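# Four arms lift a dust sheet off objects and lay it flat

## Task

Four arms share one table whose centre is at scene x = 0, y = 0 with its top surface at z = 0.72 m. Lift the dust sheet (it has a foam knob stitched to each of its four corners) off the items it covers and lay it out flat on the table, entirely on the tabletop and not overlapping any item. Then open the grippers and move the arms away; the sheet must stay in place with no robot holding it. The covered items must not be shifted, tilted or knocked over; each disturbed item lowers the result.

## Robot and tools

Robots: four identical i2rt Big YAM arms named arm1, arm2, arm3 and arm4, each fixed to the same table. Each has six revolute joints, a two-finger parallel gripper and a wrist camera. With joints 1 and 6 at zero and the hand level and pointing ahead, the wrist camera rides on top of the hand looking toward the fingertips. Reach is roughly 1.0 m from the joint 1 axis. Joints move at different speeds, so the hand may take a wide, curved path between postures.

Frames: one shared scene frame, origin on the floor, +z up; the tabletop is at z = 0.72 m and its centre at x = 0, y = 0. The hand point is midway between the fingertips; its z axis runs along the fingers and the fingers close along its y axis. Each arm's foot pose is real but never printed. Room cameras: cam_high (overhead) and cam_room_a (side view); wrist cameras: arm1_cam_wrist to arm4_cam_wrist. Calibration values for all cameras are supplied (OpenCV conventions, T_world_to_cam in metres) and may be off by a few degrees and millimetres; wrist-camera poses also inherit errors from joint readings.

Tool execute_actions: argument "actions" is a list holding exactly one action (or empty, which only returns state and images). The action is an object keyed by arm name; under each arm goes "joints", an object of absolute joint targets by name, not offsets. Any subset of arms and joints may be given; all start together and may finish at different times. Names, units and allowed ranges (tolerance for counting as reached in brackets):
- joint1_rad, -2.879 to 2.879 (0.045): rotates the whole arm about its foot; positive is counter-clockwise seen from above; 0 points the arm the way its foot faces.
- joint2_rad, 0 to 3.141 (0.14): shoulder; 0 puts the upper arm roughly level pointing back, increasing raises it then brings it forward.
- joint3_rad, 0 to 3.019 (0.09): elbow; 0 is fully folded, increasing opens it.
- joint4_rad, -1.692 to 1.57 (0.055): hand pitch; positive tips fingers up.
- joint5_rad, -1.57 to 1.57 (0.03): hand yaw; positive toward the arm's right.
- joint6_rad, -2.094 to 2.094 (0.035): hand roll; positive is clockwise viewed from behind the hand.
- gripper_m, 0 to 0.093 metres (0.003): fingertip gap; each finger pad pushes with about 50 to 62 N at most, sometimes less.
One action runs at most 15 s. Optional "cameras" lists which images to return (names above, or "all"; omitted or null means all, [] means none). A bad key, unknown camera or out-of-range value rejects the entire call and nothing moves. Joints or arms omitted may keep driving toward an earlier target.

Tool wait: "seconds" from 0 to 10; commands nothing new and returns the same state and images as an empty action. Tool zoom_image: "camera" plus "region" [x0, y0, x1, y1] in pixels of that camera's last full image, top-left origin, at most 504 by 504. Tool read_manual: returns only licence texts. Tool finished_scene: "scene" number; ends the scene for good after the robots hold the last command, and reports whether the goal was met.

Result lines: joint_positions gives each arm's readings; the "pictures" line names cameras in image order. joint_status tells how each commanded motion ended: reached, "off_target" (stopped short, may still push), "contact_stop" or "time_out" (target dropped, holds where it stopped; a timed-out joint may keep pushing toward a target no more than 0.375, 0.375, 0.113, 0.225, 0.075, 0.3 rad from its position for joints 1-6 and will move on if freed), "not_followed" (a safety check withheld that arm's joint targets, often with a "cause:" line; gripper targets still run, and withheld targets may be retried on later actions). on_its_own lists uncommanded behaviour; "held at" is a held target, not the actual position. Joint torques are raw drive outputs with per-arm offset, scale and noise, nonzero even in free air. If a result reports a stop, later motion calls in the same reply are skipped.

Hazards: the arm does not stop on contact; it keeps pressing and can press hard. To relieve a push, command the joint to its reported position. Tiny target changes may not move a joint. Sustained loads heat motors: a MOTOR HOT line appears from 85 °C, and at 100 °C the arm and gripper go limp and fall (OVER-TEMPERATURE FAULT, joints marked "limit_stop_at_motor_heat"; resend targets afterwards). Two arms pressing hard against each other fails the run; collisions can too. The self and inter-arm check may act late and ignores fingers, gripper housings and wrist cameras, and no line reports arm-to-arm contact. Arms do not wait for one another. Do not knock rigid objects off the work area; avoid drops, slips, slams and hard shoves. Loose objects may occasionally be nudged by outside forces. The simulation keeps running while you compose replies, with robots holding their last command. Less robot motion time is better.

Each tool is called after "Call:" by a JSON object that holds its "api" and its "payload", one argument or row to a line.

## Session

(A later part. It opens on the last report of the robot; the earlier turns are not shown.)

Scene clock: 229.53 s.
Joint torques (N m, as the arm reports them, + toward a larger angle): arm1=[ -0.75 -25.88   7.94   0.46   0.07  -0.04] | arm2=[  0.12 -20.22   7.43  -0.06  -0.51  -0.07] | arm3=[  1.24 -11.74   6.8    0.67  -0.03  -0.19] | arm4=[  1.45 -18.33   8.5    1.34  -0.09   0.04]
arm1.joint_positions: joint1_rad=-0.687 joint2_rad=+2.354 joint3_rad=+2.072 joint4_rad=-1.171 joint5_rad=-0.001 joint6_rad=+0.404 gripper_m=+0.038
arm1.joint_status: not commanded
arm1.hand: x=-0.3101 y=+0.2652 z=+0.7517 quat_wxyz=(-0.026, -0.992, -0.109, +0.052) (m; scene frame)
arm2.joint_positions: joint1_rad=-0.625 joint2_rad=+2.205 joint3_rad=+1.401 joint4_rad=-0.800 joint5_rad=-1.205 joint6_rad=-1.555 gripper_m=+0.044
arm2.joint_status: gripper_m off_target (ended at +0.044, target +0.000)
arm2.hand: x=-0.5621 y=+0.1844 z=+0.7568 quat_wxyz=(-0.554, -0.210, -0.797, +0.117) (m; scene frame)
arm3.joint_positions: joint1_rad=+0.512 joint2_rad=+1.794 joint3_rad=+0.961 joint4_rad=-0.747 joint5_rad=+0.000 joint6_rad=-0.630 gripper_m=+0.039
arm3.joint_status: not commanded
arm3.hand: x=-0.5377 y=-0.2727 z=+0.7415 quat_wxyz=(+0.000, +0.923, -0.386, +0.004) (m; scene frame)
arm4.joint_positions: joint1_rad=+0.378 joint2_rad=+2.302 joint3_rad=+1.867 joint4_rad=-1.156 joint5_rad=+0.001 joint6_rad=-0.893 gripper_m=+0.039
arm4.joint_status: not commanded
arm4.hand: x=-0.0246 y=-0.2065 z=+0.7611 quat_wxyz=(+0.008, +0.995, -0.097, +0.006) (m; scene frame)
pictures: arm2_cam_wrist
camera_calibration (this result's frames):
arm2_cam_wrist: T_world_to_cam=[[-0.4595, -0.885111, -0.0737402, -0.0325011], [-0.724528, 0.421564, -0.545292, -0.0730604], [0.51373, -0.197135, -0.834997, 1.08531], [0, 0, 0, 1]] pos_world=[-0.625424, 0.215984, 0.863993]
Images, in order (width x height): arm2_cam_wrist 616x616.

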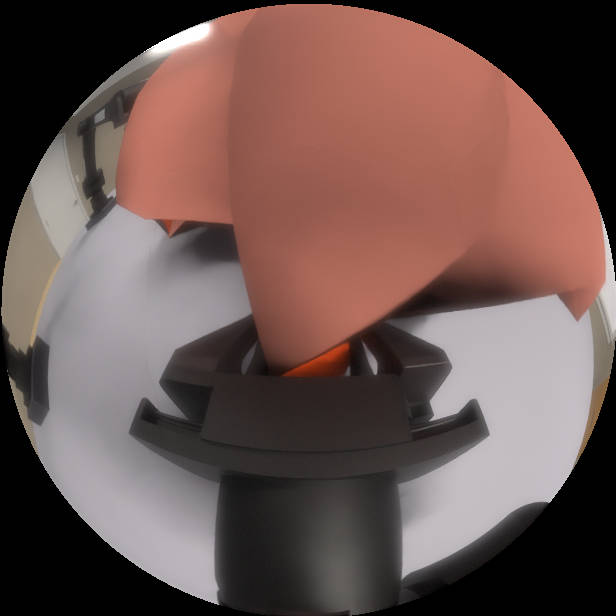

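Call:
{"api": "execute_actions", "payload": {
  "actions": [
    {"arm1":{"joints":{"joint1_rad":-0.775,"joint2_rad":1.954,"joint3_rad":2.12,"joint4_rad":-1.548}},"arm2":{"joints":{"joint1_rad":-0.746,"joint2_rad":1.705,"joint3_rad":1.64,"joint4_rad":-1.49,"joint5_rad":-0.6}},"arm3":{"joints":{"joint1_rad":0.683,"joint2_rad":1.348,"joint3_rad":1.28,"joint4_rad":-1.487,"joint6_rad":-0.46}},"arm4":{"joints":{"joint1_rad":0.354,"joint2_rad":1.932,"joint3_rad":1.96,"joint4_rad":-1.408}}}
  ],
  "cameras": ["cam_high","cam_room_a"]
}}

Scene clock: 260.33 s.
Joint torques (N m, as the arm reports them, + toward a larger angle): arm1=[ -1.39 -21.42  10.35  -0.02   0.01  -0.06] | arm2=[  0.12 -17.38   9.47  -0.81  -0.6   -0.04] | arm3=[ 0.61 -9.05 11.16 -0.15 -0.11  0.06] | arm4=[  1.06 -16.95   9.72   0.45   0.06   0.05]
arm1.joint_positions: joint1_rad=-0.779 joint2_rad=+1.949 joint3_rad=+2.111 joint4_rad=-1.540 joint5_rad=+0.001 joint6_rad=+0.404 gripper_m=+0.038
arm1.joint_status: all done
arm1.hand: x=-0.2739 y=+0.3629 z=+1.0292 quat_wxyz=(-0.040, -0.993, -0.063, +0.087) (m; scene frame)
arm2.joint_positions: joint1_rad=-0.747 joint2_rad=+1.726 joint3_rad=+1.624 joint4_rad=-1.481 joint5_rad=-0.598 joint6_rad=-1.555 gripper_m=+0.044
arm2.joint_status: all done
arm2.hand: x=-0.6626 y=+0.2689 z=+1.0115 quat_wxyz=(-0.283, -0.291, -0.910, +0.080) (m; scene frame)
arm3.joint_positions: joint1_rad=+0.686 joint2_rad=+1.350 joint3_rad=+1.269 joint4_rad=-1.477 joint5_rad=+0.002 joint6_rad=-0.474 gripper_m=+0.039
arm3.joint_status: all done
arm3.hand: x=-0.5994 y=-0.3267 z=+1.0229 quat_wxyz=(-0.010, +0.926, -0.377, -0.002) (m; scene frame)
arm4.joint_positions: joint1_rad=+0.363 joint2_rad=+1.920 joint3_rad=+1.947 joint4_rad=-1.391 joint5_rad=-0.003 joint6_rad=-0.893 gripper_m=+0.039
arm4.joint_status: all done
arm4.hand: x=-0.0076 y=-0.2192 z=+1.0340 quat_wxyz=(-0.086, +0.989, -0.103, -0.058) (m; scene frame)
pictures: cam_high, cam_room_a
Images, in order (width x height): cam_high 504x504, cam_room_a 504x504.

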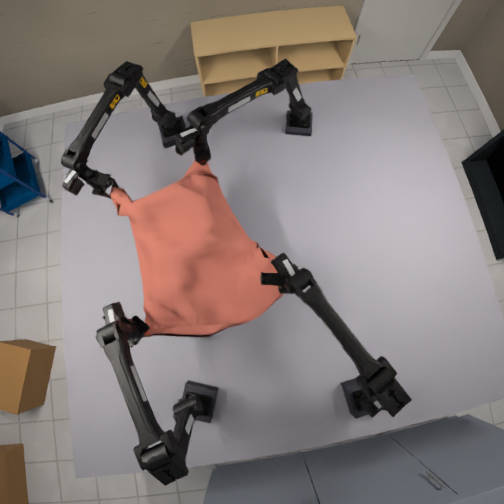

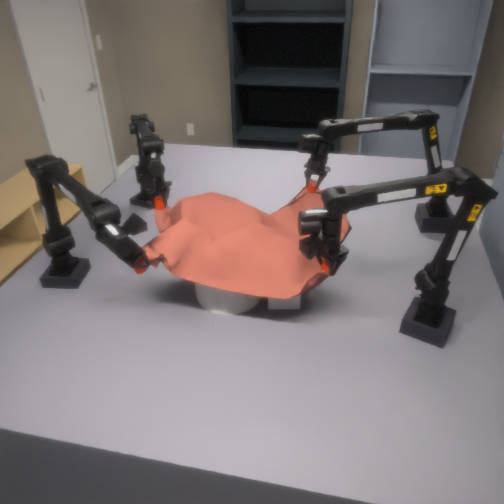

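Call:
{"api": "execute_actions", "payload": {
  "actions": [
    {"arm1":{"joints":{"joint1_rad":-0.564,"joint2_rad":1.515,"joint3_rad":1.93,"joint4_rad":-1.67,"joint6_rad":1.0}},"arm2":{"joints":{"joint1_rad":-0.668,"joint2_rad":1.508,"joint3_rad":1.89,"joint4_rad":-1.658,"joint5_rad":0,"joint6_rad":-0.5}},"arm3":{"joints":{"joint1_rad":0.896,"joint2_rad":1.152,"joint3_rad":1.52,"joint4_rad":-1.646,"joint6_rad":-0.25}},"arm4":{"joints":{"joint1_rad":0.546,"joint2_rad":1.61,"joint3_rad":1.906,"joint4_rad":-1.596,"joint6_rad":-0.72}}}
  ]
}}

Scene clock: 276.20 s.
Joint torques (N m, as the arm reports them, + toward a larger angle): arm1=[ -1.32 -13.64   9.59   0.25   0.1    0.07] | arm2=[ -0.31 -14.39   9.52  -0.11   0.12   0.29] | arm3=[ 0.43 -6.74 11.79  0.41 -0.02  0.06] | arm4=[  1.81 -12.54   9.36   0.55  -0.01   0.15]
arm1.joint_positions: joint1_rad=-0.565 joint2_rad=+1.516 joint3_rad=+1.926 joint4_rad=-1.664 joint5_rad=+0.000 joint6_rad=+0.993 gripper_m=+0.038
arm1.joint_status: all done
arm1.hand: x=-0.0786 y=+0.3541 z=+1.1819 quat_wxyz=(-0.118, -0.980, +0.122, +0.103) (m; scene frame)
arm2.joint_positions: joint1_rad=-0.655 joint2_rad=+1.529 joint3_rad=+1.874 joint4_rad=-1.650 joint5_rad=-0.005 joint6_rad=-0.516 gripper_m=+0.044
arm2.joint_status: all done
arm2.hand: x=-0.6869 y=+0.3214 z=+1.1755 quat_wxyz=(-0.037, -0.698, -0.704, +0.127) (m; scene frame)
arm3.joint_positions: joint1_rad=+0.902 joint2_rad=+1.155 joint3_rad=+1.502 joint4_rad=-1.636 joint5_rad=+0.000 joint6_rad=-0.263 gripper_m=+0.039
arm3.joint_status: all done
arm3.hand: x=-0.6613 y=-0.3888 z=+1.1818 quat_wxyz=(-0.088, +0.918, -0.371, -0.110) (m; scene frame)
arm4.joint_positions: joint1_rad=+0.542 joint2_rad=+1.603 joint3_rad=+1.895 joint4_rad=-1.578 joint5_rad=-0.001 joint6_rad=-0.725 gripper_m=+0.039
arm4.joint_status: all done
arm4.hand: x=-0.0383 y=-0.3686 z=+1.1817 quat_wxyz=(-0.104, +0.985, -0.098, -0.097) (m; scene frame)
pictures: arm1_cam_wrist, arm2_cam_wrist, arm3_cam_wrist, arm4_cam_wrist, cam_high, cam_room_a
camera_calibration (this result's frames):
arm1_cam_wrist: T_world_to_cam=[[0.204358, 0.942748, -0.26356, -0.0051076], [0.905017, -0.0793455, 0.41791, -0.387722], [0.373071, -0.323929, -0.869418, 1.29605], [0, 0, 0, 1]] pos_world=[-0.131582, 0.393881, 1.2875]
arm2_cam_wrist: T_world_to_cam=[[-0.993792, 0.0248168, 0.108455, -0.811381], [0.0641647, 0.924201, 0.376477, -0.696271], [-0.0908909, 0.381098, -0.920056, 1.02493], [0, 0, 0, 1]] pos_world=[-0.668511, 0.273032, 1.29312]
arm3_cam_wrist: T_world_to_cam=[[0.69896, 0.710916, 0.077807, 0.649354], [0.654739, -0.679875, 0.330282, -0.213018], [0.287702, -0.179911, -0.94067, 1.35733], [0, 0, 0, 1]] pos_world=[-0.704908, -0.362264, 1.29663]
arm4_cam_wrist: T_world_to_cam=[[0.218322, 0.958005, 0.18591, 0.1454], [0.882826, -0.275073, 0.380727, -0.509087], [0.415877, 0.0810049, -0.905806, 1.23756], [0, 0, 0, 1]] pos_world=[-0.0969805, -0.379578, 1.28778]
Images, in order (width x height): arm1_cam_wrist 616x616, arm2_cam_wrist 616x616, arm3_cam_wrist 616x616, arm4_cam_wrist 616x616, cam_high 504x504, cam_room_a 504x504.

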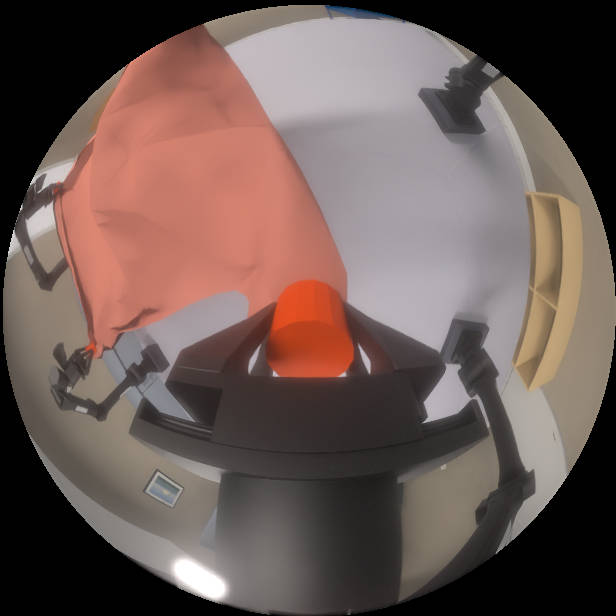

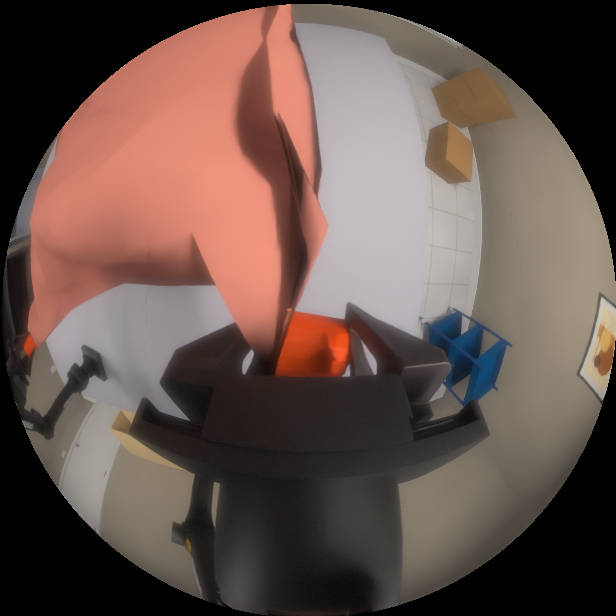

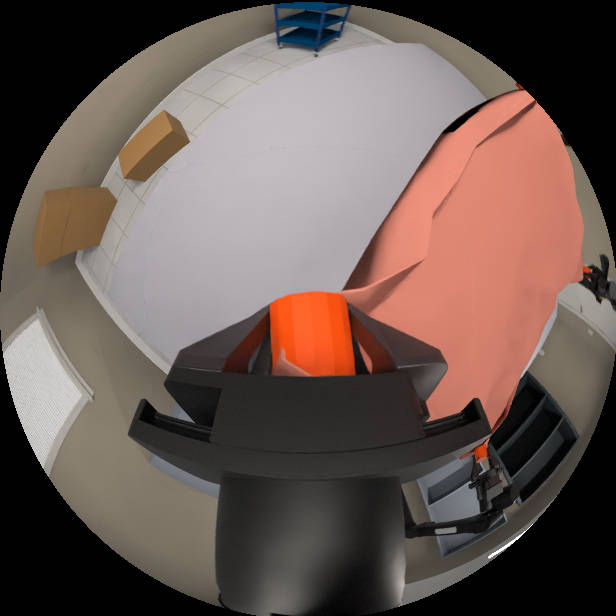

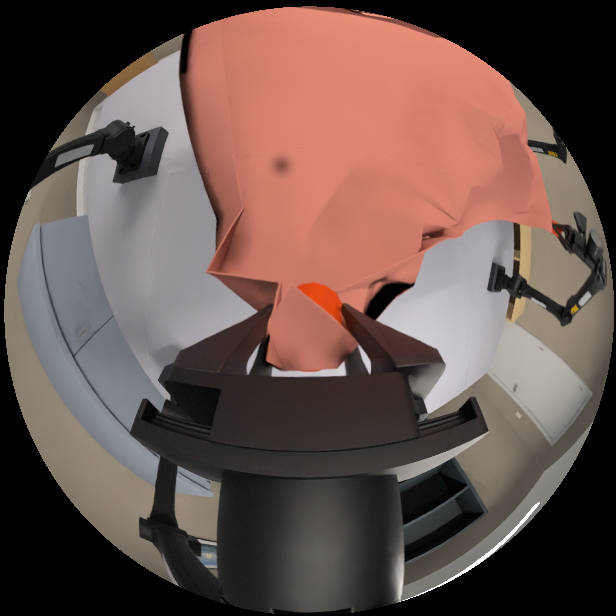

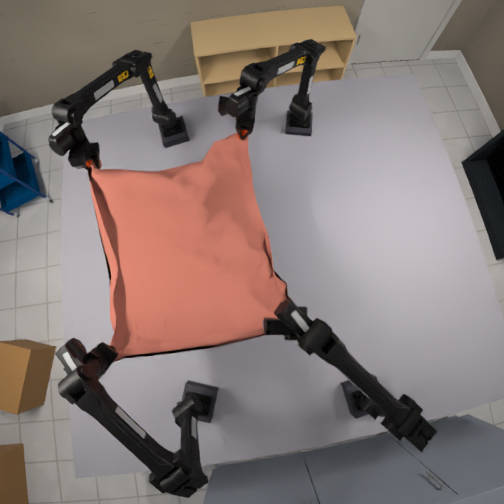

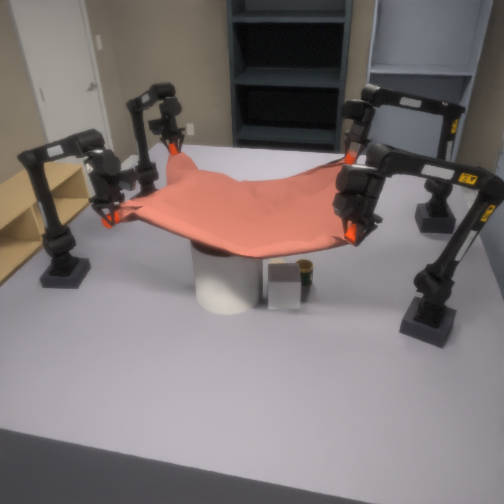

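Call:
{"api": "execute_actions", "payload": {
  "actions": [],
  "cameras": ["cam_high","cam_room_a"]
}}

Scene clock: 304.53 s.
Joint torques (N m, as the arm reports them, + toward a larger angle): arm1=[ -1.56 -13.18   9.5    0.16   0.09  -0.02] | arm2=[ -0.66 -14.38   9.52  -0.02   0.12   0.3 ] | arm3=[ 0.52 -6.68 11.82  0.39 -0.02  0.06] | arm4=[  1.88 -12.2    9.39   0.62  -0.01   0.15]
arm1.joint_positions: joint1_rad=-0.565 joint2_rad=+1.516 joint3_rad=+1.926 joint4_rad=-1.664 joint5_rad=+0.000 joint6_rad=+0.993 gripper_m=+0.038
arm1.joint_status: all done
arm1.hand: x=-0.0786 y=+0.3541 z=+1.1819 quat_wxyz=(-0.118, -0.980, +0.122, +0.103) (m; scene frame)
arm2.joint_positions: joint1_rad=-0.655 joint2_rad=+1.529 joint3_rad=+1.874 joint4_rad=-1.650 joint5_rad=-0.005 joint6_rad=-0.516 gripper_m=+0.044
arm2.joint_status: all done
arm2.hand: x=-0.6869 y=+0.3214 z=+1.1755 quat_wxyz=(-0.037, -0.698, -0.704, +0.127) (m; scene frame)
arm3.joint_positions: joint1_rad=+0.902 joint2_rad=+1.155 joint3_rad=+1.502 joint4_rad=-1.636 joint5_rad=+0.000 joint6_rad=-0.263 gripper_m=+0.039
arm3.joint_status: all done
arm3.hand: x=-0.6613 y=-0.3888 z=+1.1818 quat_wxyz=(-0.088, +0.918, -0.371, -0.110) (m; scene frame)
arm4.joint_positions: joint1_rad=+0.542 joint2_rad=+1.603 joint3_rad=+1.895 joint4_rad=-1.578 joint5_rad=-0.001 joint6_rad=-0.725 gripper_m=+0.039
arm4.joint_status: all done
arm4.hand: x=-0.0383 y=-0.3686 z=+1.1817 quat_wxyz=(-0.104, +0.985, -0.098, -0.097) (m; scene frame)
pictures: cam_high, cam_room_a
Images, in order (width x height): cam_high 504x504, cam_room_a 504x504.

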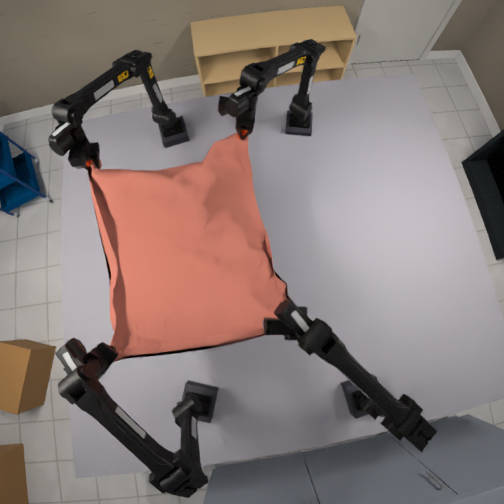

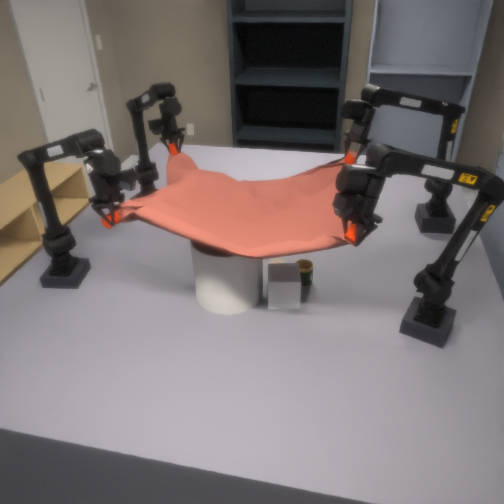

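Call:
{"api": "execute_actions", "payload": {
  "actions": [
    {"arm1":{"joints":{"joint1_rad":-0.467,"joint2_rad":1.294,"joint3_rad":1.706,"joint4_rad":-1.675,"joint6_rad":1.1}},"arm4":{"joints":{"joint1_rad":0.43,"joint2_rad":1.405,"joint3_rad":1.676,"joint4_rad":-1.571,"joint6_rad":-0.84}},"arm2":{"joints":{"joint1_rad":-0.70,"joint2_rad":1.44,"joint3_rad":1.8,"joint4_rad":-1.652}},"arm3":{"joints":{"joint1_rad":0.951,"joint2_rad":1.125,"joint3_rad":1.478,"joint4_rad":-1.653,"joint6_rad":-0.2}}}
  ],
  "cameras": ["cam_high","cam_room_a","arm2_cam_wrist"]
}}

Scene clock: 321.90 s.
Joint torques (N m, as the arm reports them, + toward a larger angle): arm1=[-1.18 -9.1   7.95 -0.18 -0.18  0.1 ] | arm2=[ -0.94 -12.41   9.05   0.12   0.72   0.28] | arm3=[ 2.04 -6.21 10.06  0.93 -1.    0.23] | arm4=[ -0.22 -11.01   7.04   0.65   0.96  -0.1 ]
arm1.joint_positions: joint1_rad=-0.468 joint2_rad=+1.289 joint3_rad=+1.719 joint4_rad=-1.664 joint5_rad=+0.009 joint6_rad=+1.089 gripper_m=+0.038
arm1.joint_status: all done
arm1.hand: x=+0.0117 y=+0.3853 z=+1.1919 quat_wxyz=(-0.133, -0.978, +0.122, +0.101) (m; scene frame)
arm2.joint_positions: joint1_rad=-0.672 joint2_rad=+1.451 joint3_rad=+1.790 joint4_rad=-1.651 joint5_rad=-0.020 joint6_rad=-0.515 gripper_m=+0.044
arm2.joint_status: all done
arm2.hand: x=-0.6767 y=+0.3508 z=+1.1759 quat_wxyz=(-0.043, -0.703, -0.699, +0.122) (m; scene frame)
arm3.joint_positions: joint1_rad=+0.935 joint2_rad=+1.128 joint3_rad=+1.479 joint4_rad=-1.656 joint5_rad=+0.023 joint6_rad=-0.229 gripper_m=+0.039
arm3.joint_status: all done
arm3.hand: x=-0.6603 y=-0.4049 z=+1.1798 quat_wxyz=(-0.090, +0.918, -0.373, -0.100) (m; scene frame)
arm4.joint_positions: joint1_rad=+0.460 joint2_rad=+1.415 joint3_rad=+1.695 joint4_rad=-1.553 joint5_rad=-0.030 joint6_rad=-0.816 gripper_m=+0.039
arm4.joint_status: all done
arm4.hand: x=+0.0297 y=-0.4031 z=+1.1868 quat_wxyz=(-0.108, +0.985, -0.091, -0.103) (m; scene frame)
pictures: arm2_cam_wrist, cam_high, cam_room_a
camera_calibration (this result's frames):
arm2_cam_wrist: T_world_to_cam=[[-0.994991, 0.0388293, 0.0921105, -0.788511], [0.0708838, 0.923794, 0.376271, -0.719382], [-0.0704808, 0.380915, -0.92192, 1.03107], [0, 0, 0, 1]] pos_world=[-0.660898, 0.302429, 1.29388]
Images, in order (width x height): arm2_cam_wrist 616x616, cam_high 504x504, cam_room_a 504x504.

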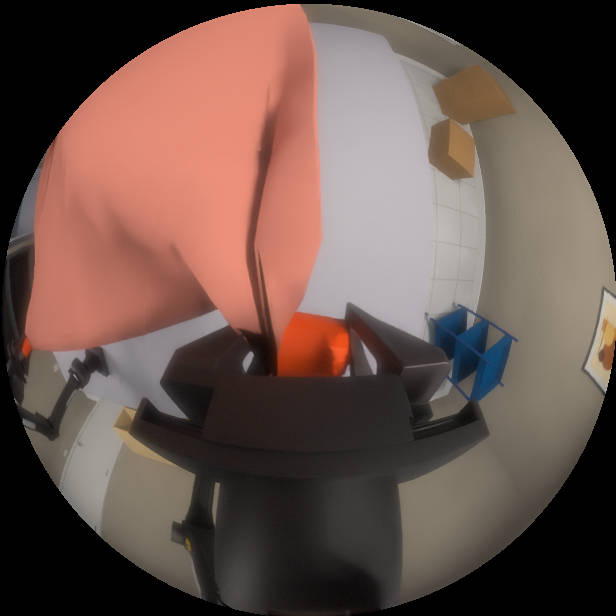

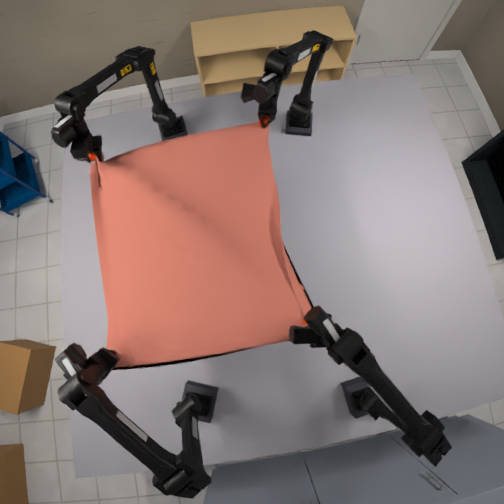

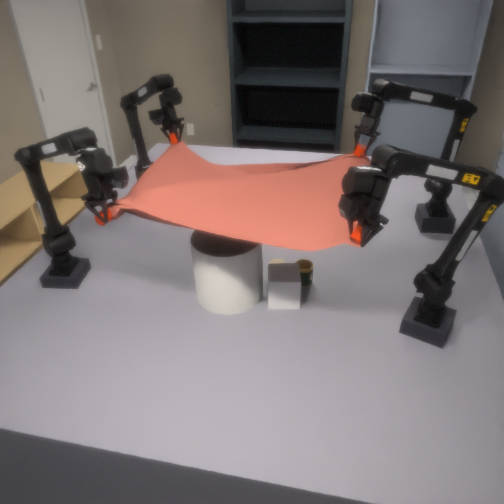

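Call:
{"api": "execute_actions", "payload": {
  "actions": [
    {"arm1":{"joints":{"joint1_rad":0.08,"joint2_rad":1.082,"joint3_rad":1.542,"joint4_rad":-1.675,"joint6_rad":1.64}},"arm4":{"joints":{"joint1_rad":0.031,"joint2_rad":1.274,"joint3_rad":1.552,"joint4_rad":-1.578,"joint6_rad":-1.24}},"arm2":{"joints":{"joint1_rad":-0.108,"joint2_rad":1.26,"joint3_rad":1.62,"joint4_rad":-1.66,"joint6_rad":0.05}},"arm3":{"joints":{"joint1_rad":0.207,"joint2_rad":1.042,"joint3_rad":1.422,"joint4_rad":-1.675,"joint6_rad":-0.95}}}
  ],
  "cameras": ["cam_high","cam_room_a"]
}}

Scene clock: 343.43 s.
Joint torques (N m, as the arm reports them, + toward a larger angle): arm1=[-1.98 -5.    8.26  0.04  0.04  0.  ] | arm2=[ 0.09 -8.76  8.91 -0.04  0.09  0.32] | arm3=[ 0.89 -4.49 10.37  0.73 -0.31 -0.14] | arm4=[ 0.54 -8.53  7.79  0.47  0.33 -0.01]
arm1.joint_positions: joint1_rad=+0.075 joint2_rad=+1.071 joint3_rad=+1.550 joint4_rad=-1.665 joint5_rad=+0.002 joint6_rad=+1.631 gripper_m=+0.038
arm1.joint_status: all done
arm1.hand: x=+0.2245 y=+0.3642 z=+1.1944 quat_wxyz=(-0.188, -0.975, +0.121, +0.014) (m; scene frame)
arm2.joint_positions: joint1_rad=-0.104 joint2_rad=+1.266 joint3_rad=+1.611 joint4_rad=-1.654 joint5_rad=-0.003 joint6_rad=+0.030 gripper_m=+0.044
arm2.joint_status: all done
arm2.hand: x=-0.4280 y=+0.3609 z=+1.1754 quat_wxyz=(-0.096, -0.696, -0.706, +0.089) (m; scene frame)
arm3.joint_positions: joint1_rad=+0.206 joint2_rad=+1.040 joint3_rad=+1.419 joint4_rad=-1.673 joint5_rad=+0.005 joint6_rad=-0.943 gripper_m=+0.039
arm3.joint_status: all done
arm3.hand: x=-0.4278 y=-0.3902 z=+1.1816 quat_wxyz=(-0.138, +0.915, -0.379, -0.027) (m; scene frame)
arm4.joint_positions: joint1_rad=+0.049 joint2_rad=+1.288 joint3_rad=+1.563 joint4_rad=-1.558 joint5_rad=-0.011 joint6_rad=-1.224 gripper_m=+0.039
arm4.joint_status: all done
arm4.hand: x=+0.2193 y=-0.3831 z=+1.1822 quat_wxyz=(-0.138, +0.985, -0.094, -0.041) (m; scene frame)
pictures: cam_high, cam_room_a
Images, in order (width x height): cam_high 504x504, cam_room_a 504x504.

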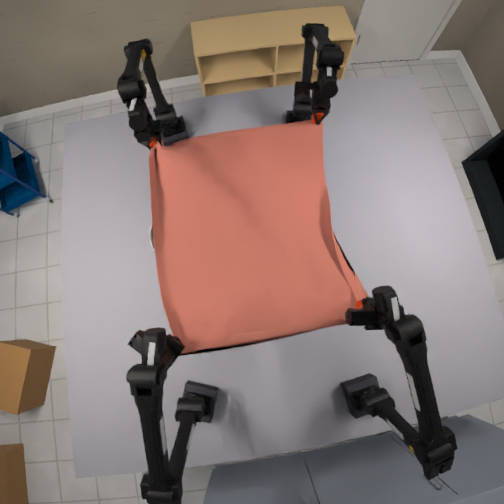

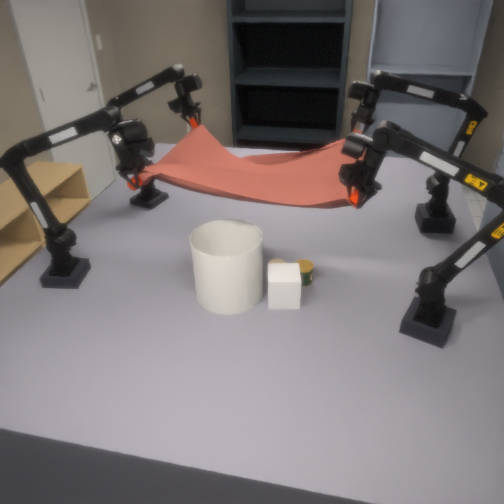

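Call:
{"api": "execute_actions", "payload": {
  "actions": [
    {"arm1":{"joints":{"joint1_rad":0.7,"joint2_rad":1.11,"joint3_rad":1.52,"joint4_rad":-1.675,"joint6_rad":2.08}},"arm4":{"joints":{"joint1_rad":-0.5,"joint2_rad":1.34,"joint3_rad":1.56,"joint4_rad":-1.52,"joint6_rad":-1.8}},"arm2":{"joints":{"joint1_rad":0.37,"joint2_rad":1.35,"joint3_rad":1.66,"joint4_rad":-1.61,"joint6_rad":0.55}},"arm3":{"joints":{"joint1_rad":-0.25,"joint2_rad":1.17,"joint3_rad":1.47,"joint4_rad":-1.6,"joint6_rad":-1.41}}}
  ],
  "cameras": []
}}

Call:
{"api": "execute_actions", "payload": {
  "actions": [
    {"arm1":{"joints":{"joint1_rad":1.1,"joint2_rad":1.40,"joint3_rad":1.73,"joint4_rad":-1.63}},"arm4":{"joints":{"joint1_rad":-0.84,"joint2_rad":1.621,"joint3_rad":1.838,"joint4_rad":-1.517,"joint6_rad":-2.08}},"arm2":{"joints":{"joint1_rad":0.68,"joint2_rad":1.68,"joint3_rad":2.0,"joint4_rad":-1.62,"joint6_rad":0.85}},"arm3":{"joints":{"joint1_rad":-0.57,"joint2_rad":1.53,"joint3_rad":1.79,"joint4_rad":-1.55,"joint6_rad":-1.73}}}
  ]
}}

Scene clock: 359.33 s.
Joint torques (N m, as the arm reports them, + toward a larger angle): arm1=[-1.23 -6.45  8.35 -0.01  0.04  0.03] | arm2=[  0.17 -13.01  11.9    0.17   0.04   0.31] | arm3=[ 2.56 -9.18 14.29 -0.42 -0.77  0.08] | arm4=[-1.03 -8.18  8.4   1.72  1.35 -0.14]
arm1.joint_positions: joint1_rad=+0.695 joint2_rad=+1.108 joint3_rad=+1.528 joint4_rad=-1.665 joint5_rad=+0.001 joint6_rad=+2.073 gripper_m=+0.038
arm1.joint_status: all done
arm1.hand: x=+0.4291 y=+0.3798 z=+1.1728 quat_wxyz=(-0.142, -0.987, +0.034, -0.072) (m; scene frame)
arm2.joint_positions: joint1_rad=+0.377 joint2_rad=+1.377 joint3_rad=+1.613 joint4_rad=-1.611 joint5_rad=+0.000 joint6_rad=+0.529 gripper_m=+0.044
arm2.joint_status: all done
arm2.hand: x=-0.2283 y=+0.3798 z=+1.1345 quat_wxyz=(-0.094, -0.706, -0.702, +0.026) (m; scene frame)
arm3.joint_positions: joint1_rad=-0.273 joint2_rad=+1.199 joint3_rad=+1.426 joint4_rad=-1.576 joint5_rad=+0.016 joint6_rad=-1.426 gripper_m=+0.039
arm3.joint_status: all done
arm3.hand: x=-0.2529 y=-0.3977 z=+1.1404 quat_wxyz=(-0.109, +0.918, -0.378, +0.037) (m; scene frame)
arm4.joint_positions: joint1_rad=-0.457 joint2_rad=+1.339 joint3_rad=+1.563 joint4_rad=-1.535 joint5_rad=-0.041 joint6_rad=-1.769 gripper_m=+0.039
arm4.joint_status: all done
arm4.hand: x=+0.4294 y=-0.3846 z=+1.1631 quat_wxyz=(-0.130, +0.989, -0.073, +0.015) (m; scene frame)
pictures: none
No camera images: the call's "cameras" was empty. Leave "cameras" out to get every camera's image.

Scene clock: 360.80 s.
Joint torques (N m, as the arm reports them, + toward a larger angle): arm1=[ -1.6  -11.07  12.98   0.25   0.01   0.01] | arm2=[  0.36 -18.28  12.44  -0.12   0.     0.35] | arm3=[  2.57 -14.78  14.42  -0.76  -0.49   0.06] | arm4=[ -0.92 -12.42  14.59   1.63   1.03  -0.11]
arm1.joint_positions: joint1_rad=+1.104 joint2_rad=+1.406 joint3_rad=+1.681 joint4_rad=-1.635 joint5_rad=+0.002 joint6_rad=+2.076 gripper_m=+0.038
arm1.joint_status: all done
arm1.hand: x=+0.6187 y=+0.3926 z=+1.1285 quat_wxyz=(-0.080, -0.981, -0.167, -0.064) (m; scene frame)
arm2.joint_positions: joint1_rad=+0.679 joint2_rad=+1.706 joint3_rad=+1.947 joint4_rad=-1.613 joint5_rad=+0.001 joint6_rad=+0.828 gripper_m=+0.044
arm2.joint_status: all done
arm2.hand: x=-0.0343 y=+0.3767 z=+1.1175 quat_wxyz=(-0.099, -0.704, -0.703, -0.003) (m; scene frame)
arm3.joint_positions: joint1_rad=-0.592 joint2_rad=+1.564 joint3_rad=+1.746 joint4_rad=-1.517 joint5_rad=+0.009 joint6_rad=-1.742 gripper_m=+0.039
arm3.joint_status: all done
arm3.hand: x=-0.0515 y=-0.3975 z=+1.1273 quat_wxyz=(-0.100, +0.917, -0.379, +0.069) (m; scene frame)
arm4.joint_positions: joint1_rad=-0.803 joint2_rad=+1.618 joint3_rad=+1.759 joint4_rad=-1.535 joint5_rad=-0.032 joint6_rad=-2.055 gripper_m=+0.039
arm4.joint_status: all done
arm4.hand: x=+0.6209 y=-0.3876 z=+1.1180 quat_wxyz=(-0.082, +0.991, -0.104, +0.036) (m; scene frame)
pictures: arm1_cam_wrist, arm2_cam_wrist, arm3_cam_wrist, arm4_cam_wrist, cam_high, cam_room_a
camera_calibration (this result's frames):
arm1_cam_wrist: T_world_to_cam=[[-0.323674, 0.927029, -0.189346, 0.0511517], [0.661102, 0.364746, 0.655672, -1.28518], [0.67689, 0.0870468, -0.730919, 0.49628], [0, 0, 0, 1]] pos_world=[0.530264, 0.378145, 1.21508]
arm2_cam_wrist: T_world_to_cam=[[-0.987073, 0.0128926, -0.159751, 0.14655], [-0.0638487, 0.882614, 0.465742, -0.855935], [0.147003, 0.469921, -0.870382, 0.928908], [0, 0, 0, 1]] pos_world=[-0.0465469, 0.317057, 1.23056]
arm3_cam_wrist: T_world_to_cam=[[0.682099, 0.693186, 0.232883, 0.0507733], [0.463035, -0.655908, 0.596141, -0.900181], [0.565986, -0.298794, -0.768363, 0.901931], [0, 0, 0, 1]] pos_world=[-0.128298, -0.35614, 1.21782]
arm4_cam_wrist: T_world_to_cam=[[0.205364, 0.963408, 0.17225, 0.0569762], [0.744805, -0.268023, 0.611088, -1.24114], [0.634894, 0.00279675, -0.772594, 0.591965], [0, 0, 0, 1]] pos_world=[0.536874, -0.389202, 1.20598]
Images, in order (width x height): arm1_cam_wrist 616x616, arm2_cam_wrist 616x616, arm3_cam_wrist 616x616, arm4_cam_wrist 616x616, cam_high 504x504, cam_room_a 504x504.

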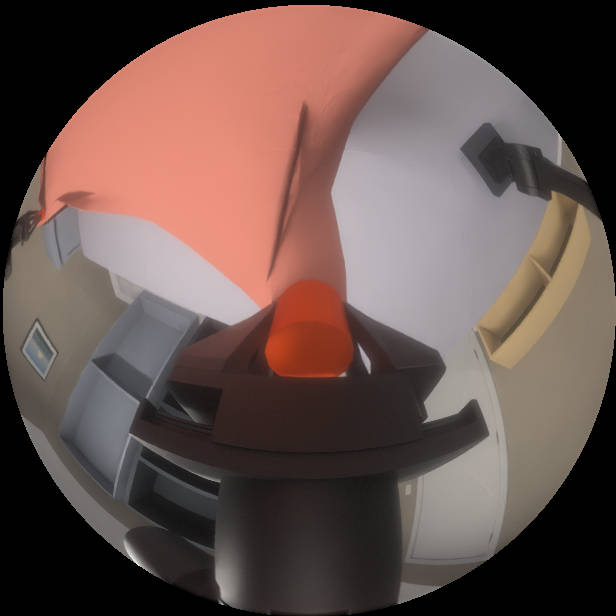

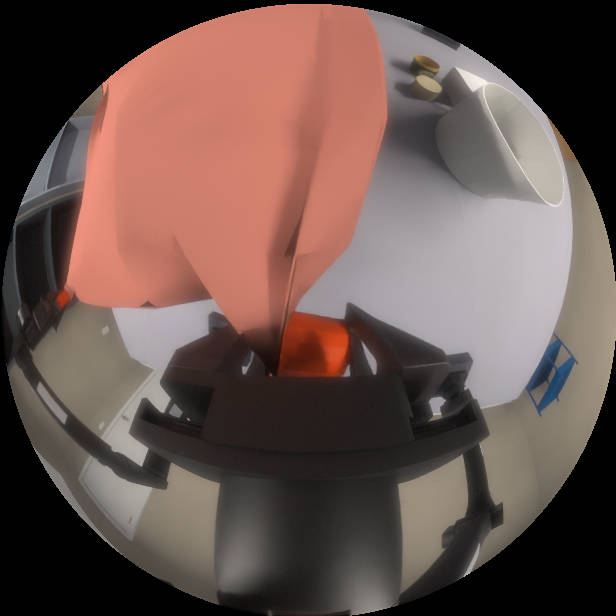

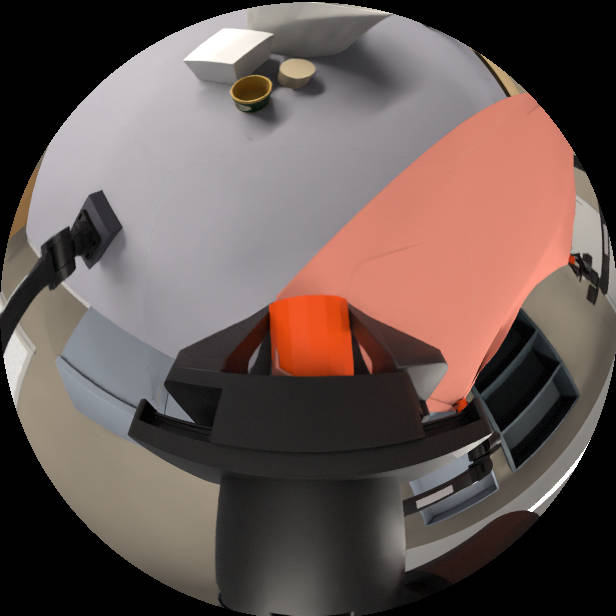

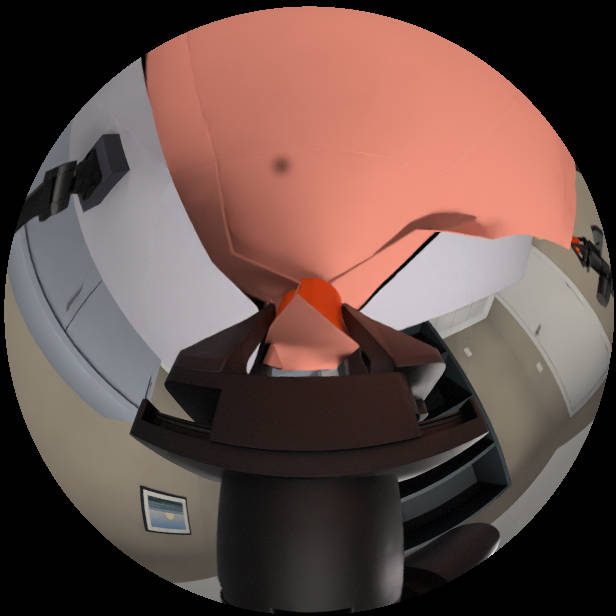

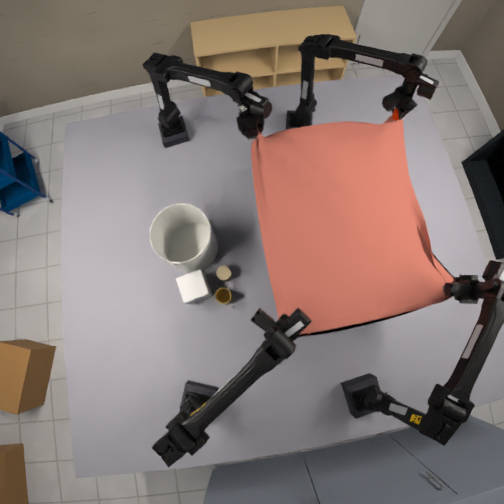

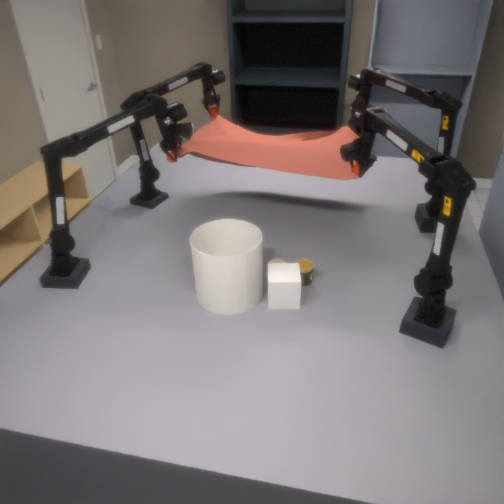

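Call:
{"api": "execute_actions", "payload": {
  "actions": [
    {"arm1":{"joints":{"joint1_rad":1.195,"joint2_rad":1.719,"joint3_rad":1.078,"joint4_rad":-0.93}},"arm4":{"joints":{"joint1_rad":-0.82,"joint2_rad":1.954,"joint3_rad":1.278,"joint4_rad":-0.895}},"arm2":{"joints":{"joint1_rad":0.704,"joint2_rad":1.925,"joint3_rad":1.356,"joint4_rad":-1.0}},"arm3":{"joints":{"joint1_rad":-0.631,"joint2_rad":1.898,"joint3_rad":1.24,"joint4_rad":-0.913,"joint6_rad":-1.78}}}
  ],
  "cameras": ["cam_high","cam_room_a"]
}}

Scene clock: 381.97 s.
Joint torques (N m, as the arm reports them, + toward a larger angle): arm1=[ -0.28 -14.15   7.01   0.46  -0.41  -0.03] | arm2=[  1.25 -17.57   6.79  -0.64   0.01   0.31] | arm3=[  0.25 -14.04   6.7   -0.45   0.21   0.06] | arm4=[ -0.06 -15.69   6.16   1.6    0.56  -0.06]
arm1.joint_positions: joint1_rad=+1.178 joint2_rad=+1.720 joint3_rad=+1.081 joint4_rad=-0.950 joint5_rad=+0.015 joint6_rad=+2.086 gripper_m=+0.038
arm1.joint_status: all done
arm1.hand: x=+0.6389 y=+0.4175 z=+0.7712 quat_wxyz=(+0.005, -0.980, -0.200, +0.012) (m; scene frame)
arm2.joint_positions: joint1_rad=+0.696 joint2_rad=+1.925 joint3_rad=+1.362 joint4_rad=-0.989 joint5_rad=+0.002 joint6_rad=+0.831 gripper_m=+0.044
arm2.joint_status: all done
arm2.hand: x=-0.0400 y=+0.3935 z=+0.7832 quat_wxyz=(-0.009, -0.703, -0.711, +0.001) (m; scene frame)
arm3.joint_positions: joint1_rad=-0.620 joint2_rad=+1.886 joint3_rad=+1.259 joint4_rad=-0.896 joint5_rad=-0.007 joint6_rad=-1.793 gripper_m=+0.039
arm3.joint_status: all done
arm3.hand: x=-0.0386 y=-0.4028 z=+0.7879 quat_wxyz=(-0.026, +0.928, -0.371, +0.013) (m; scene frame)
arm4.joint_positions: joint1_rad=-0.794 joint2_rad=+1.959 joint3_rad=+1.280 joint4_rad=-0.923 joint5_rad=-0.018 joint6_rad=-2.062 gripper_m=+0.039
arm4.joint_status: all done
arm4.hand: x=+0.6120 y=-0.3951 z=+0.7707 quat_wxyz=(+0.008, +0.995, -0.098, -0.016) (m; scene frame)
pictures: cam_high, cam_room_a
Images, in order (width x height): cam_high 504x504, cam_room_a 504x504.

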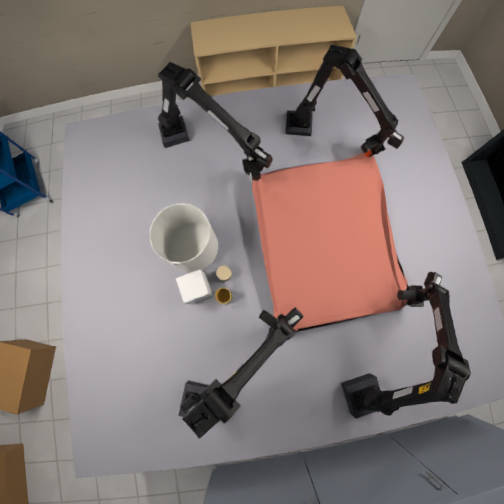

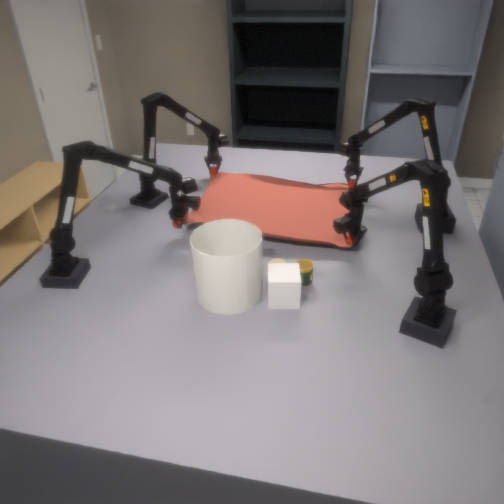

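Taut. Lower and release.

Call:
{"api": "execute_actions", "payload": {
  "actions": [
    {"arm1":{"joints":{"joint2_rad":1.77,"joint4_rad":-0.89}},"arm4":{"joints":{"joint2_rad":2.0,"joint4_rad":-0.86}},"arm2":{"joints":{"joint2_rad":1.985,"joint4_rad":-0.95}},"arm3":{"joints":{"joint2_rad":1.965,"joint4_rad":-0.84}}}
  ],
  "cameras": []
}}

Call:
{"api": "execute_actions", "payload": {
  "actions": [
    {"arm1":{"joints":{"gripper_m":0.08}},"arm4":{"joints":{"gripper_m":0.08}},"arm2":{"joints":{"gripper_m":0.08}},"arm3":{"joints":{"gripper_m":0.08}}}
  ],
  "cameras": []
}}

Call:
{"api": "execute_actions", "payload": {
  "actions": [
    {"arm1":{"joints":{"joint2_rad":1.45,"joint4_rad":-1.2}},"arm4":{"joints":{"joint2_rad":1.7,"joint4_rad":-1.16}},"arm2":{"joints":{"joint2_rad":1.68,"joint4_rad":-1.25}},"arm3":{"joints":{"joint2_rad":1.66,"joint4_rad":-1.15}}}
  ]
}}

Scene clock: 398.07 s.
Joint torques (N m, as the arm reports them, + toward a larger angle): arm1=[  0.71 -13.84   6.75   0.86  -0.3   -0.09] | arm2=[  1.49 -17.8    6.38  -0.55   0.05   0.29] | arm3=[  0.12 -15.19   6.26  -0.13   0.19   0.07] | arm4=[  0.07 -13.66   6.03   1.69   0.42  -0.05]
arm1.joint_positions: joint1_rad=+1.178 joint2_rad=+1.752 joint3_rad=+1.081 joint4_rad=-0.912 joint5_rad=+0.012 joint6_rad=+2.086 gripper_m=+0.038
arm1.joint_status: all done
arm1.hand: x=+0.6436 y=+0.4145 z=+0.7576 quat_wxyz=(+0.004, -0.980, -0.200, +0.009) (m; scene frame)
arm2.joint_positions: joint1_rad=+0.696 joint2_rad=+1.993 joint3_rad=+1.362 joint4_rad=-0.940 joint5_rad=+0.001 joint6_rad=+0.831 gripper_m=+0.044
arm2.joint_status: all done
arm2.hand: x=-0.0377 y=+0.3919 z=+0.7477 quat_wxyz=(+0.000, -0.703, -0.711, +0.001) (m; scene frame)
arm3.joint_positions: joint1_rad=-0.620 joint2_rad=+1.959 joint3_rad=+1.259 joint4_rad=-0.829 joint5_rad=-0.007 joint6_rad=-1.793 gripper_m=+0.039
arm3.joint_status: all done
arm3.hand: x=-0.0337 y=-0.3996 z=+0.7517 quat_wxyz=(-0.023, +0.928, -0.371, +0.011) (m; scene frame)
arm4.joint_positions: joint1_rad=-0.796 joint2_rad=+1.980 joint3_rad=+1.280 joint4_rad=-0.889 joint5_rad=-0.014 joint6_rad=-2.062 gripper_m=+0.039
arm4.joint_status: all done
arm4.hand: x=+0.6164 y=-0.3925 z=+0.7600 quat_wxyz=(+0.004, +0.995, -0.099, -0.011) (m; scene frame)
pictures: none
No camera images: the call's "cameras" was empty. Leave "cameras" out to get every camera's image.

Scene clock: 398.87 s.
Joint torques (N m, as the arm reports them, + toward a larger angle): arm1=[ -0.85 -13.65   6.48   0.36   0.07  -0.09] | arm2=[  0.88 -18.14   7.25  -0.83   0.03   0.26] | arm3=[  0.37 -14.53   7.36  -0.15   0.01   0.06] | arm4=[  1.51 -13.     6.11   1.21   0.     0.02]
arm1.joint_positions: joint1_rad=+1.188 joint2_rad=+1.752 joint3_rad=+1.081 joint4_rad=-0.901 joint5_rad=+0.002 joint6_rad=+2.086 gripper_m=+0.080
arm1.joint_status: all done
arm1.hand: x=+0.6495 y=+0.4178 z=+0.7576 quat_wxyz=(+0.003, -0.979, -0.204, +0.002) (m; scene frame)
arm2.joint_positions: joint1_rad=+0.696 joint2_rad=+1.993 joint3_rad=+1.351 joint4_rad=-0.942 joint5_rad=+0.001 joint6_rad=+0.834 gripper_m=+0.080
arm2.joint_status: all done
arm2.hand: x=-0.0421 y=+0.3958 z=+0.7443 quat_wxyz=(+0.007, -0.704, -0.710, +0.002) (m; scene frame)
arm3.joint_positions: joint1_rad=-0.624 joint2_rad=+1.959 joint3_rad=+1.244 joint4_rad=-0.832 joint5_rad=-0.003 joint6_rad=-1.793 gripper_m=+0.080
arm3.joint_status: all done
arm3.hand: x=-0.0388 y=-0.4063 z=+0.7472 quat_wxyz=(-0.015, +0.928, -0.373, +0.008) (m; scene frame)
arm4.joint_positions: joint1_rad=-0.817 joint2_rad=+1.980 joint3_rad=+1.280 joint4_rad=-0.876 joint5_rad=-0.002 joint6_rad=-2.072 gripper_m=+0.080
arm4.joint_status: all done
arm4.hand: x=+0.6285 y=-0.3984 z=+0.7599 quat_wxyz=(+0.001, +0.994, -0.105, -0.002) (m; scene frame)
pictures: none
No camera images: the call's "cameras" was empty. Leave "cameras" out to get every camera's image.

Scene clock: 400.20 s.
Joint torques (N m, as the arm reports them, + toward a larger angle): arm1=[-0.46 -9.65  8.3  -0.57  0.05 -0.07] | arm2=[  0.6  -15.08   9.21  -0.65   0.01   0.28] | arm3=[  0.43 -11.74   9.71  -0.21  -0.01   0.05] | arm4=[  1.28 -10.91   7.82   0.11   0.01   0.04]
arm1.joint_positions: joint1_rad=+1.188 joint2_rad=+1.432 joint3_rad=+1.081 joint4_rad=-1.191 joint5_rad=+0.002 joint6_rad=+2.086 gripper_m=+0.080
arm1.joint_status: all done
arm1.hand: x=+0.6073 y=+0.4489 z=+0.8883 quat_wxyz=(-0.009, -0.979, -0.204, -0.009) (m; scene frame)
arm2.joint_positions: joint1_rad=+0.696 joint2_rad=+1.686 joint3_rad=+1.339 joint4_rad=-1.241 joint5_rad=+0.001 joint6_rad=+0.834 gripper_m=+0.080
arm2.joint_status: all done
arm2.hand: x=-0.0820 y=+0.4317 z=+0.8940 quat_wxyz=(+0.009, -0.704, -0.710, +0.002) (m; scene frame)
arm3.joint_positions: joint1_rad=-0.624 joint2_rad=+1.649 joint3_rad=+1.235 joint4_rad=-1.141 joint5_rad=-0.002 joint6_rad=-1.792 gripper_m=+0.080
arm3.joint_status: all done
arm3.hand: x=-0.0811 y=-0.4345 z=+0.8908 quat_wxyz=(-0.011, +0.928, -0.373, +0.006) (m; scene frame)
arm4.joint_positions: joint1_rad=-0.817 joint2_rad=+1.678 joint3_rad=+1.276 joint4_rad=-1.145 joint5_rad=-0.002 joint6_rad=-2.072 gripper_m=+0.080
arm4.joint_status: all done
arm4.hand: x=+0.6035 y=-0.4275 z=+0.9053 quat_wxyz=(-0.010, +0.994, -0.104, +0.006) (m; scene frame)
pictures: arm1_cam_wrist, arm2_cam_wrist, arm3_cam_wrist, arm4_cam_wrist, cam_high, cam_room_a
camera_calibration (this result's frames):
arm1_cam_wrist: T_world_to_cam=[[-0.408059, 0.912433, -0.0308959, -0.133167], [0.7222, 0.343316, 0.600468, -1.11919], [0.558494, 0.222714, -0.799052, 0.395054], [0, 0, 0, 1]] pos_world=[0.533304, 0.417757, 0.983593]
arm2_cam_wrist: T_world_to_cam=[[-0.999898, 0.014208, 0.00173495, -0.082939], [0.0124628, 0.804582, 0.593711, -0.877887], [0.00703952, 0.593672, -0.804676, 0.591968], [0, 0, 0, 1]] pos_world=[-0.0761567, 0.356076, 0.997698]
arm3_cam_wrist: T_world_to_cam=[[0.691759, 0.721804, 0.0216513, 0.353075], [0.582628, -0.575588, 0.573797, -0.705271], [0.426631, -0.384315, -0.818711, 0.72232], [0, 0, 0, 1]] pos_world=[-0.141496, -0.383198, 0.98841]
arm4_cam_wrist: T_world_to_cam=[[0.212655, 0.976837, 0.0238356, 0.271319], [0.789327, -0.186111, 0.585086, -1.07721], [0.575969, -0.105607, -0.810621, 0.462453], [0, 0, 0, 1]] pos_world=[0.526214, -0.416676, 0.998667]
Images, in order (width x height): arm1_cam_wrist 616x616, arm2_cam_wrist 616x616, arm3_cam_wrist 616x616, arm4_cam_wrist 616x616, cam_high 504x504, cam_room_a 504x504.

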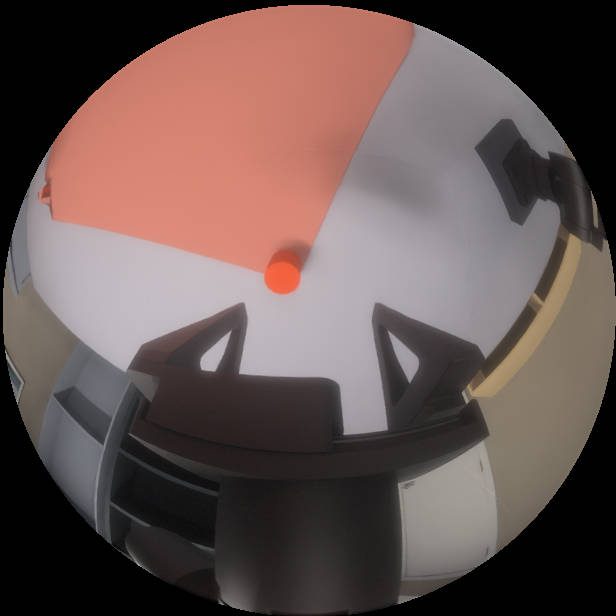

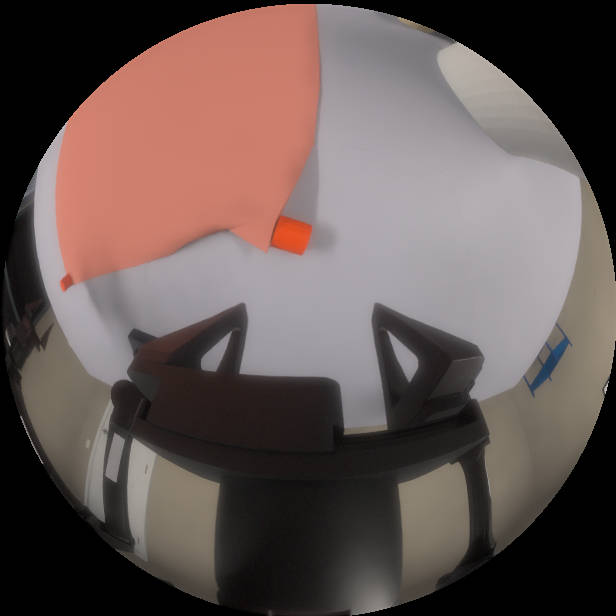

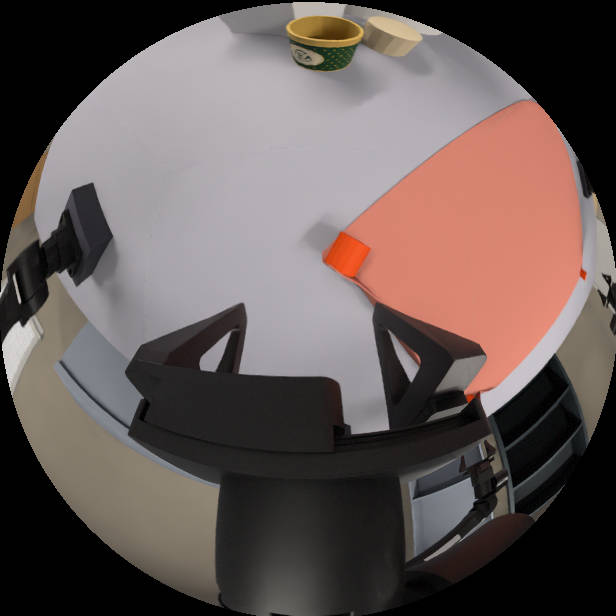

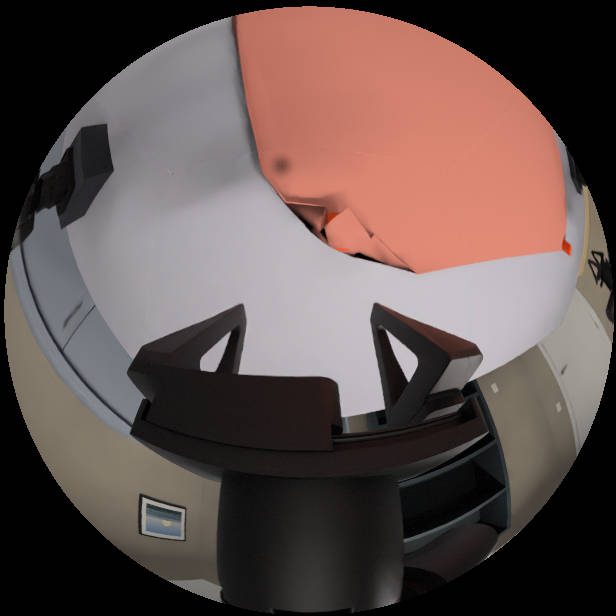

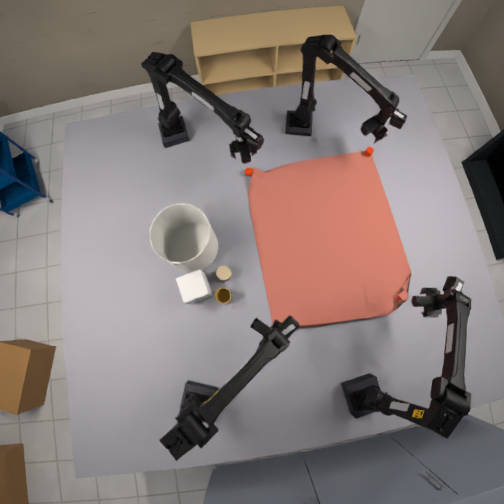

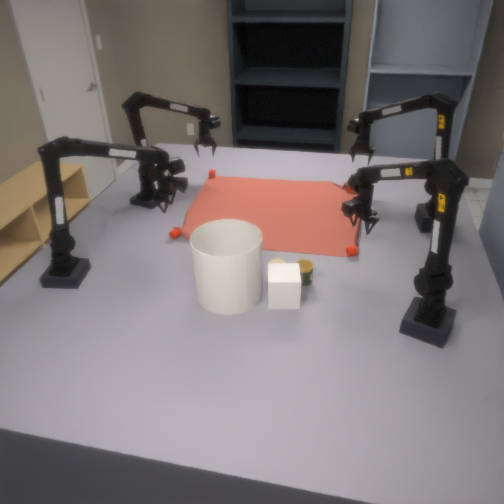

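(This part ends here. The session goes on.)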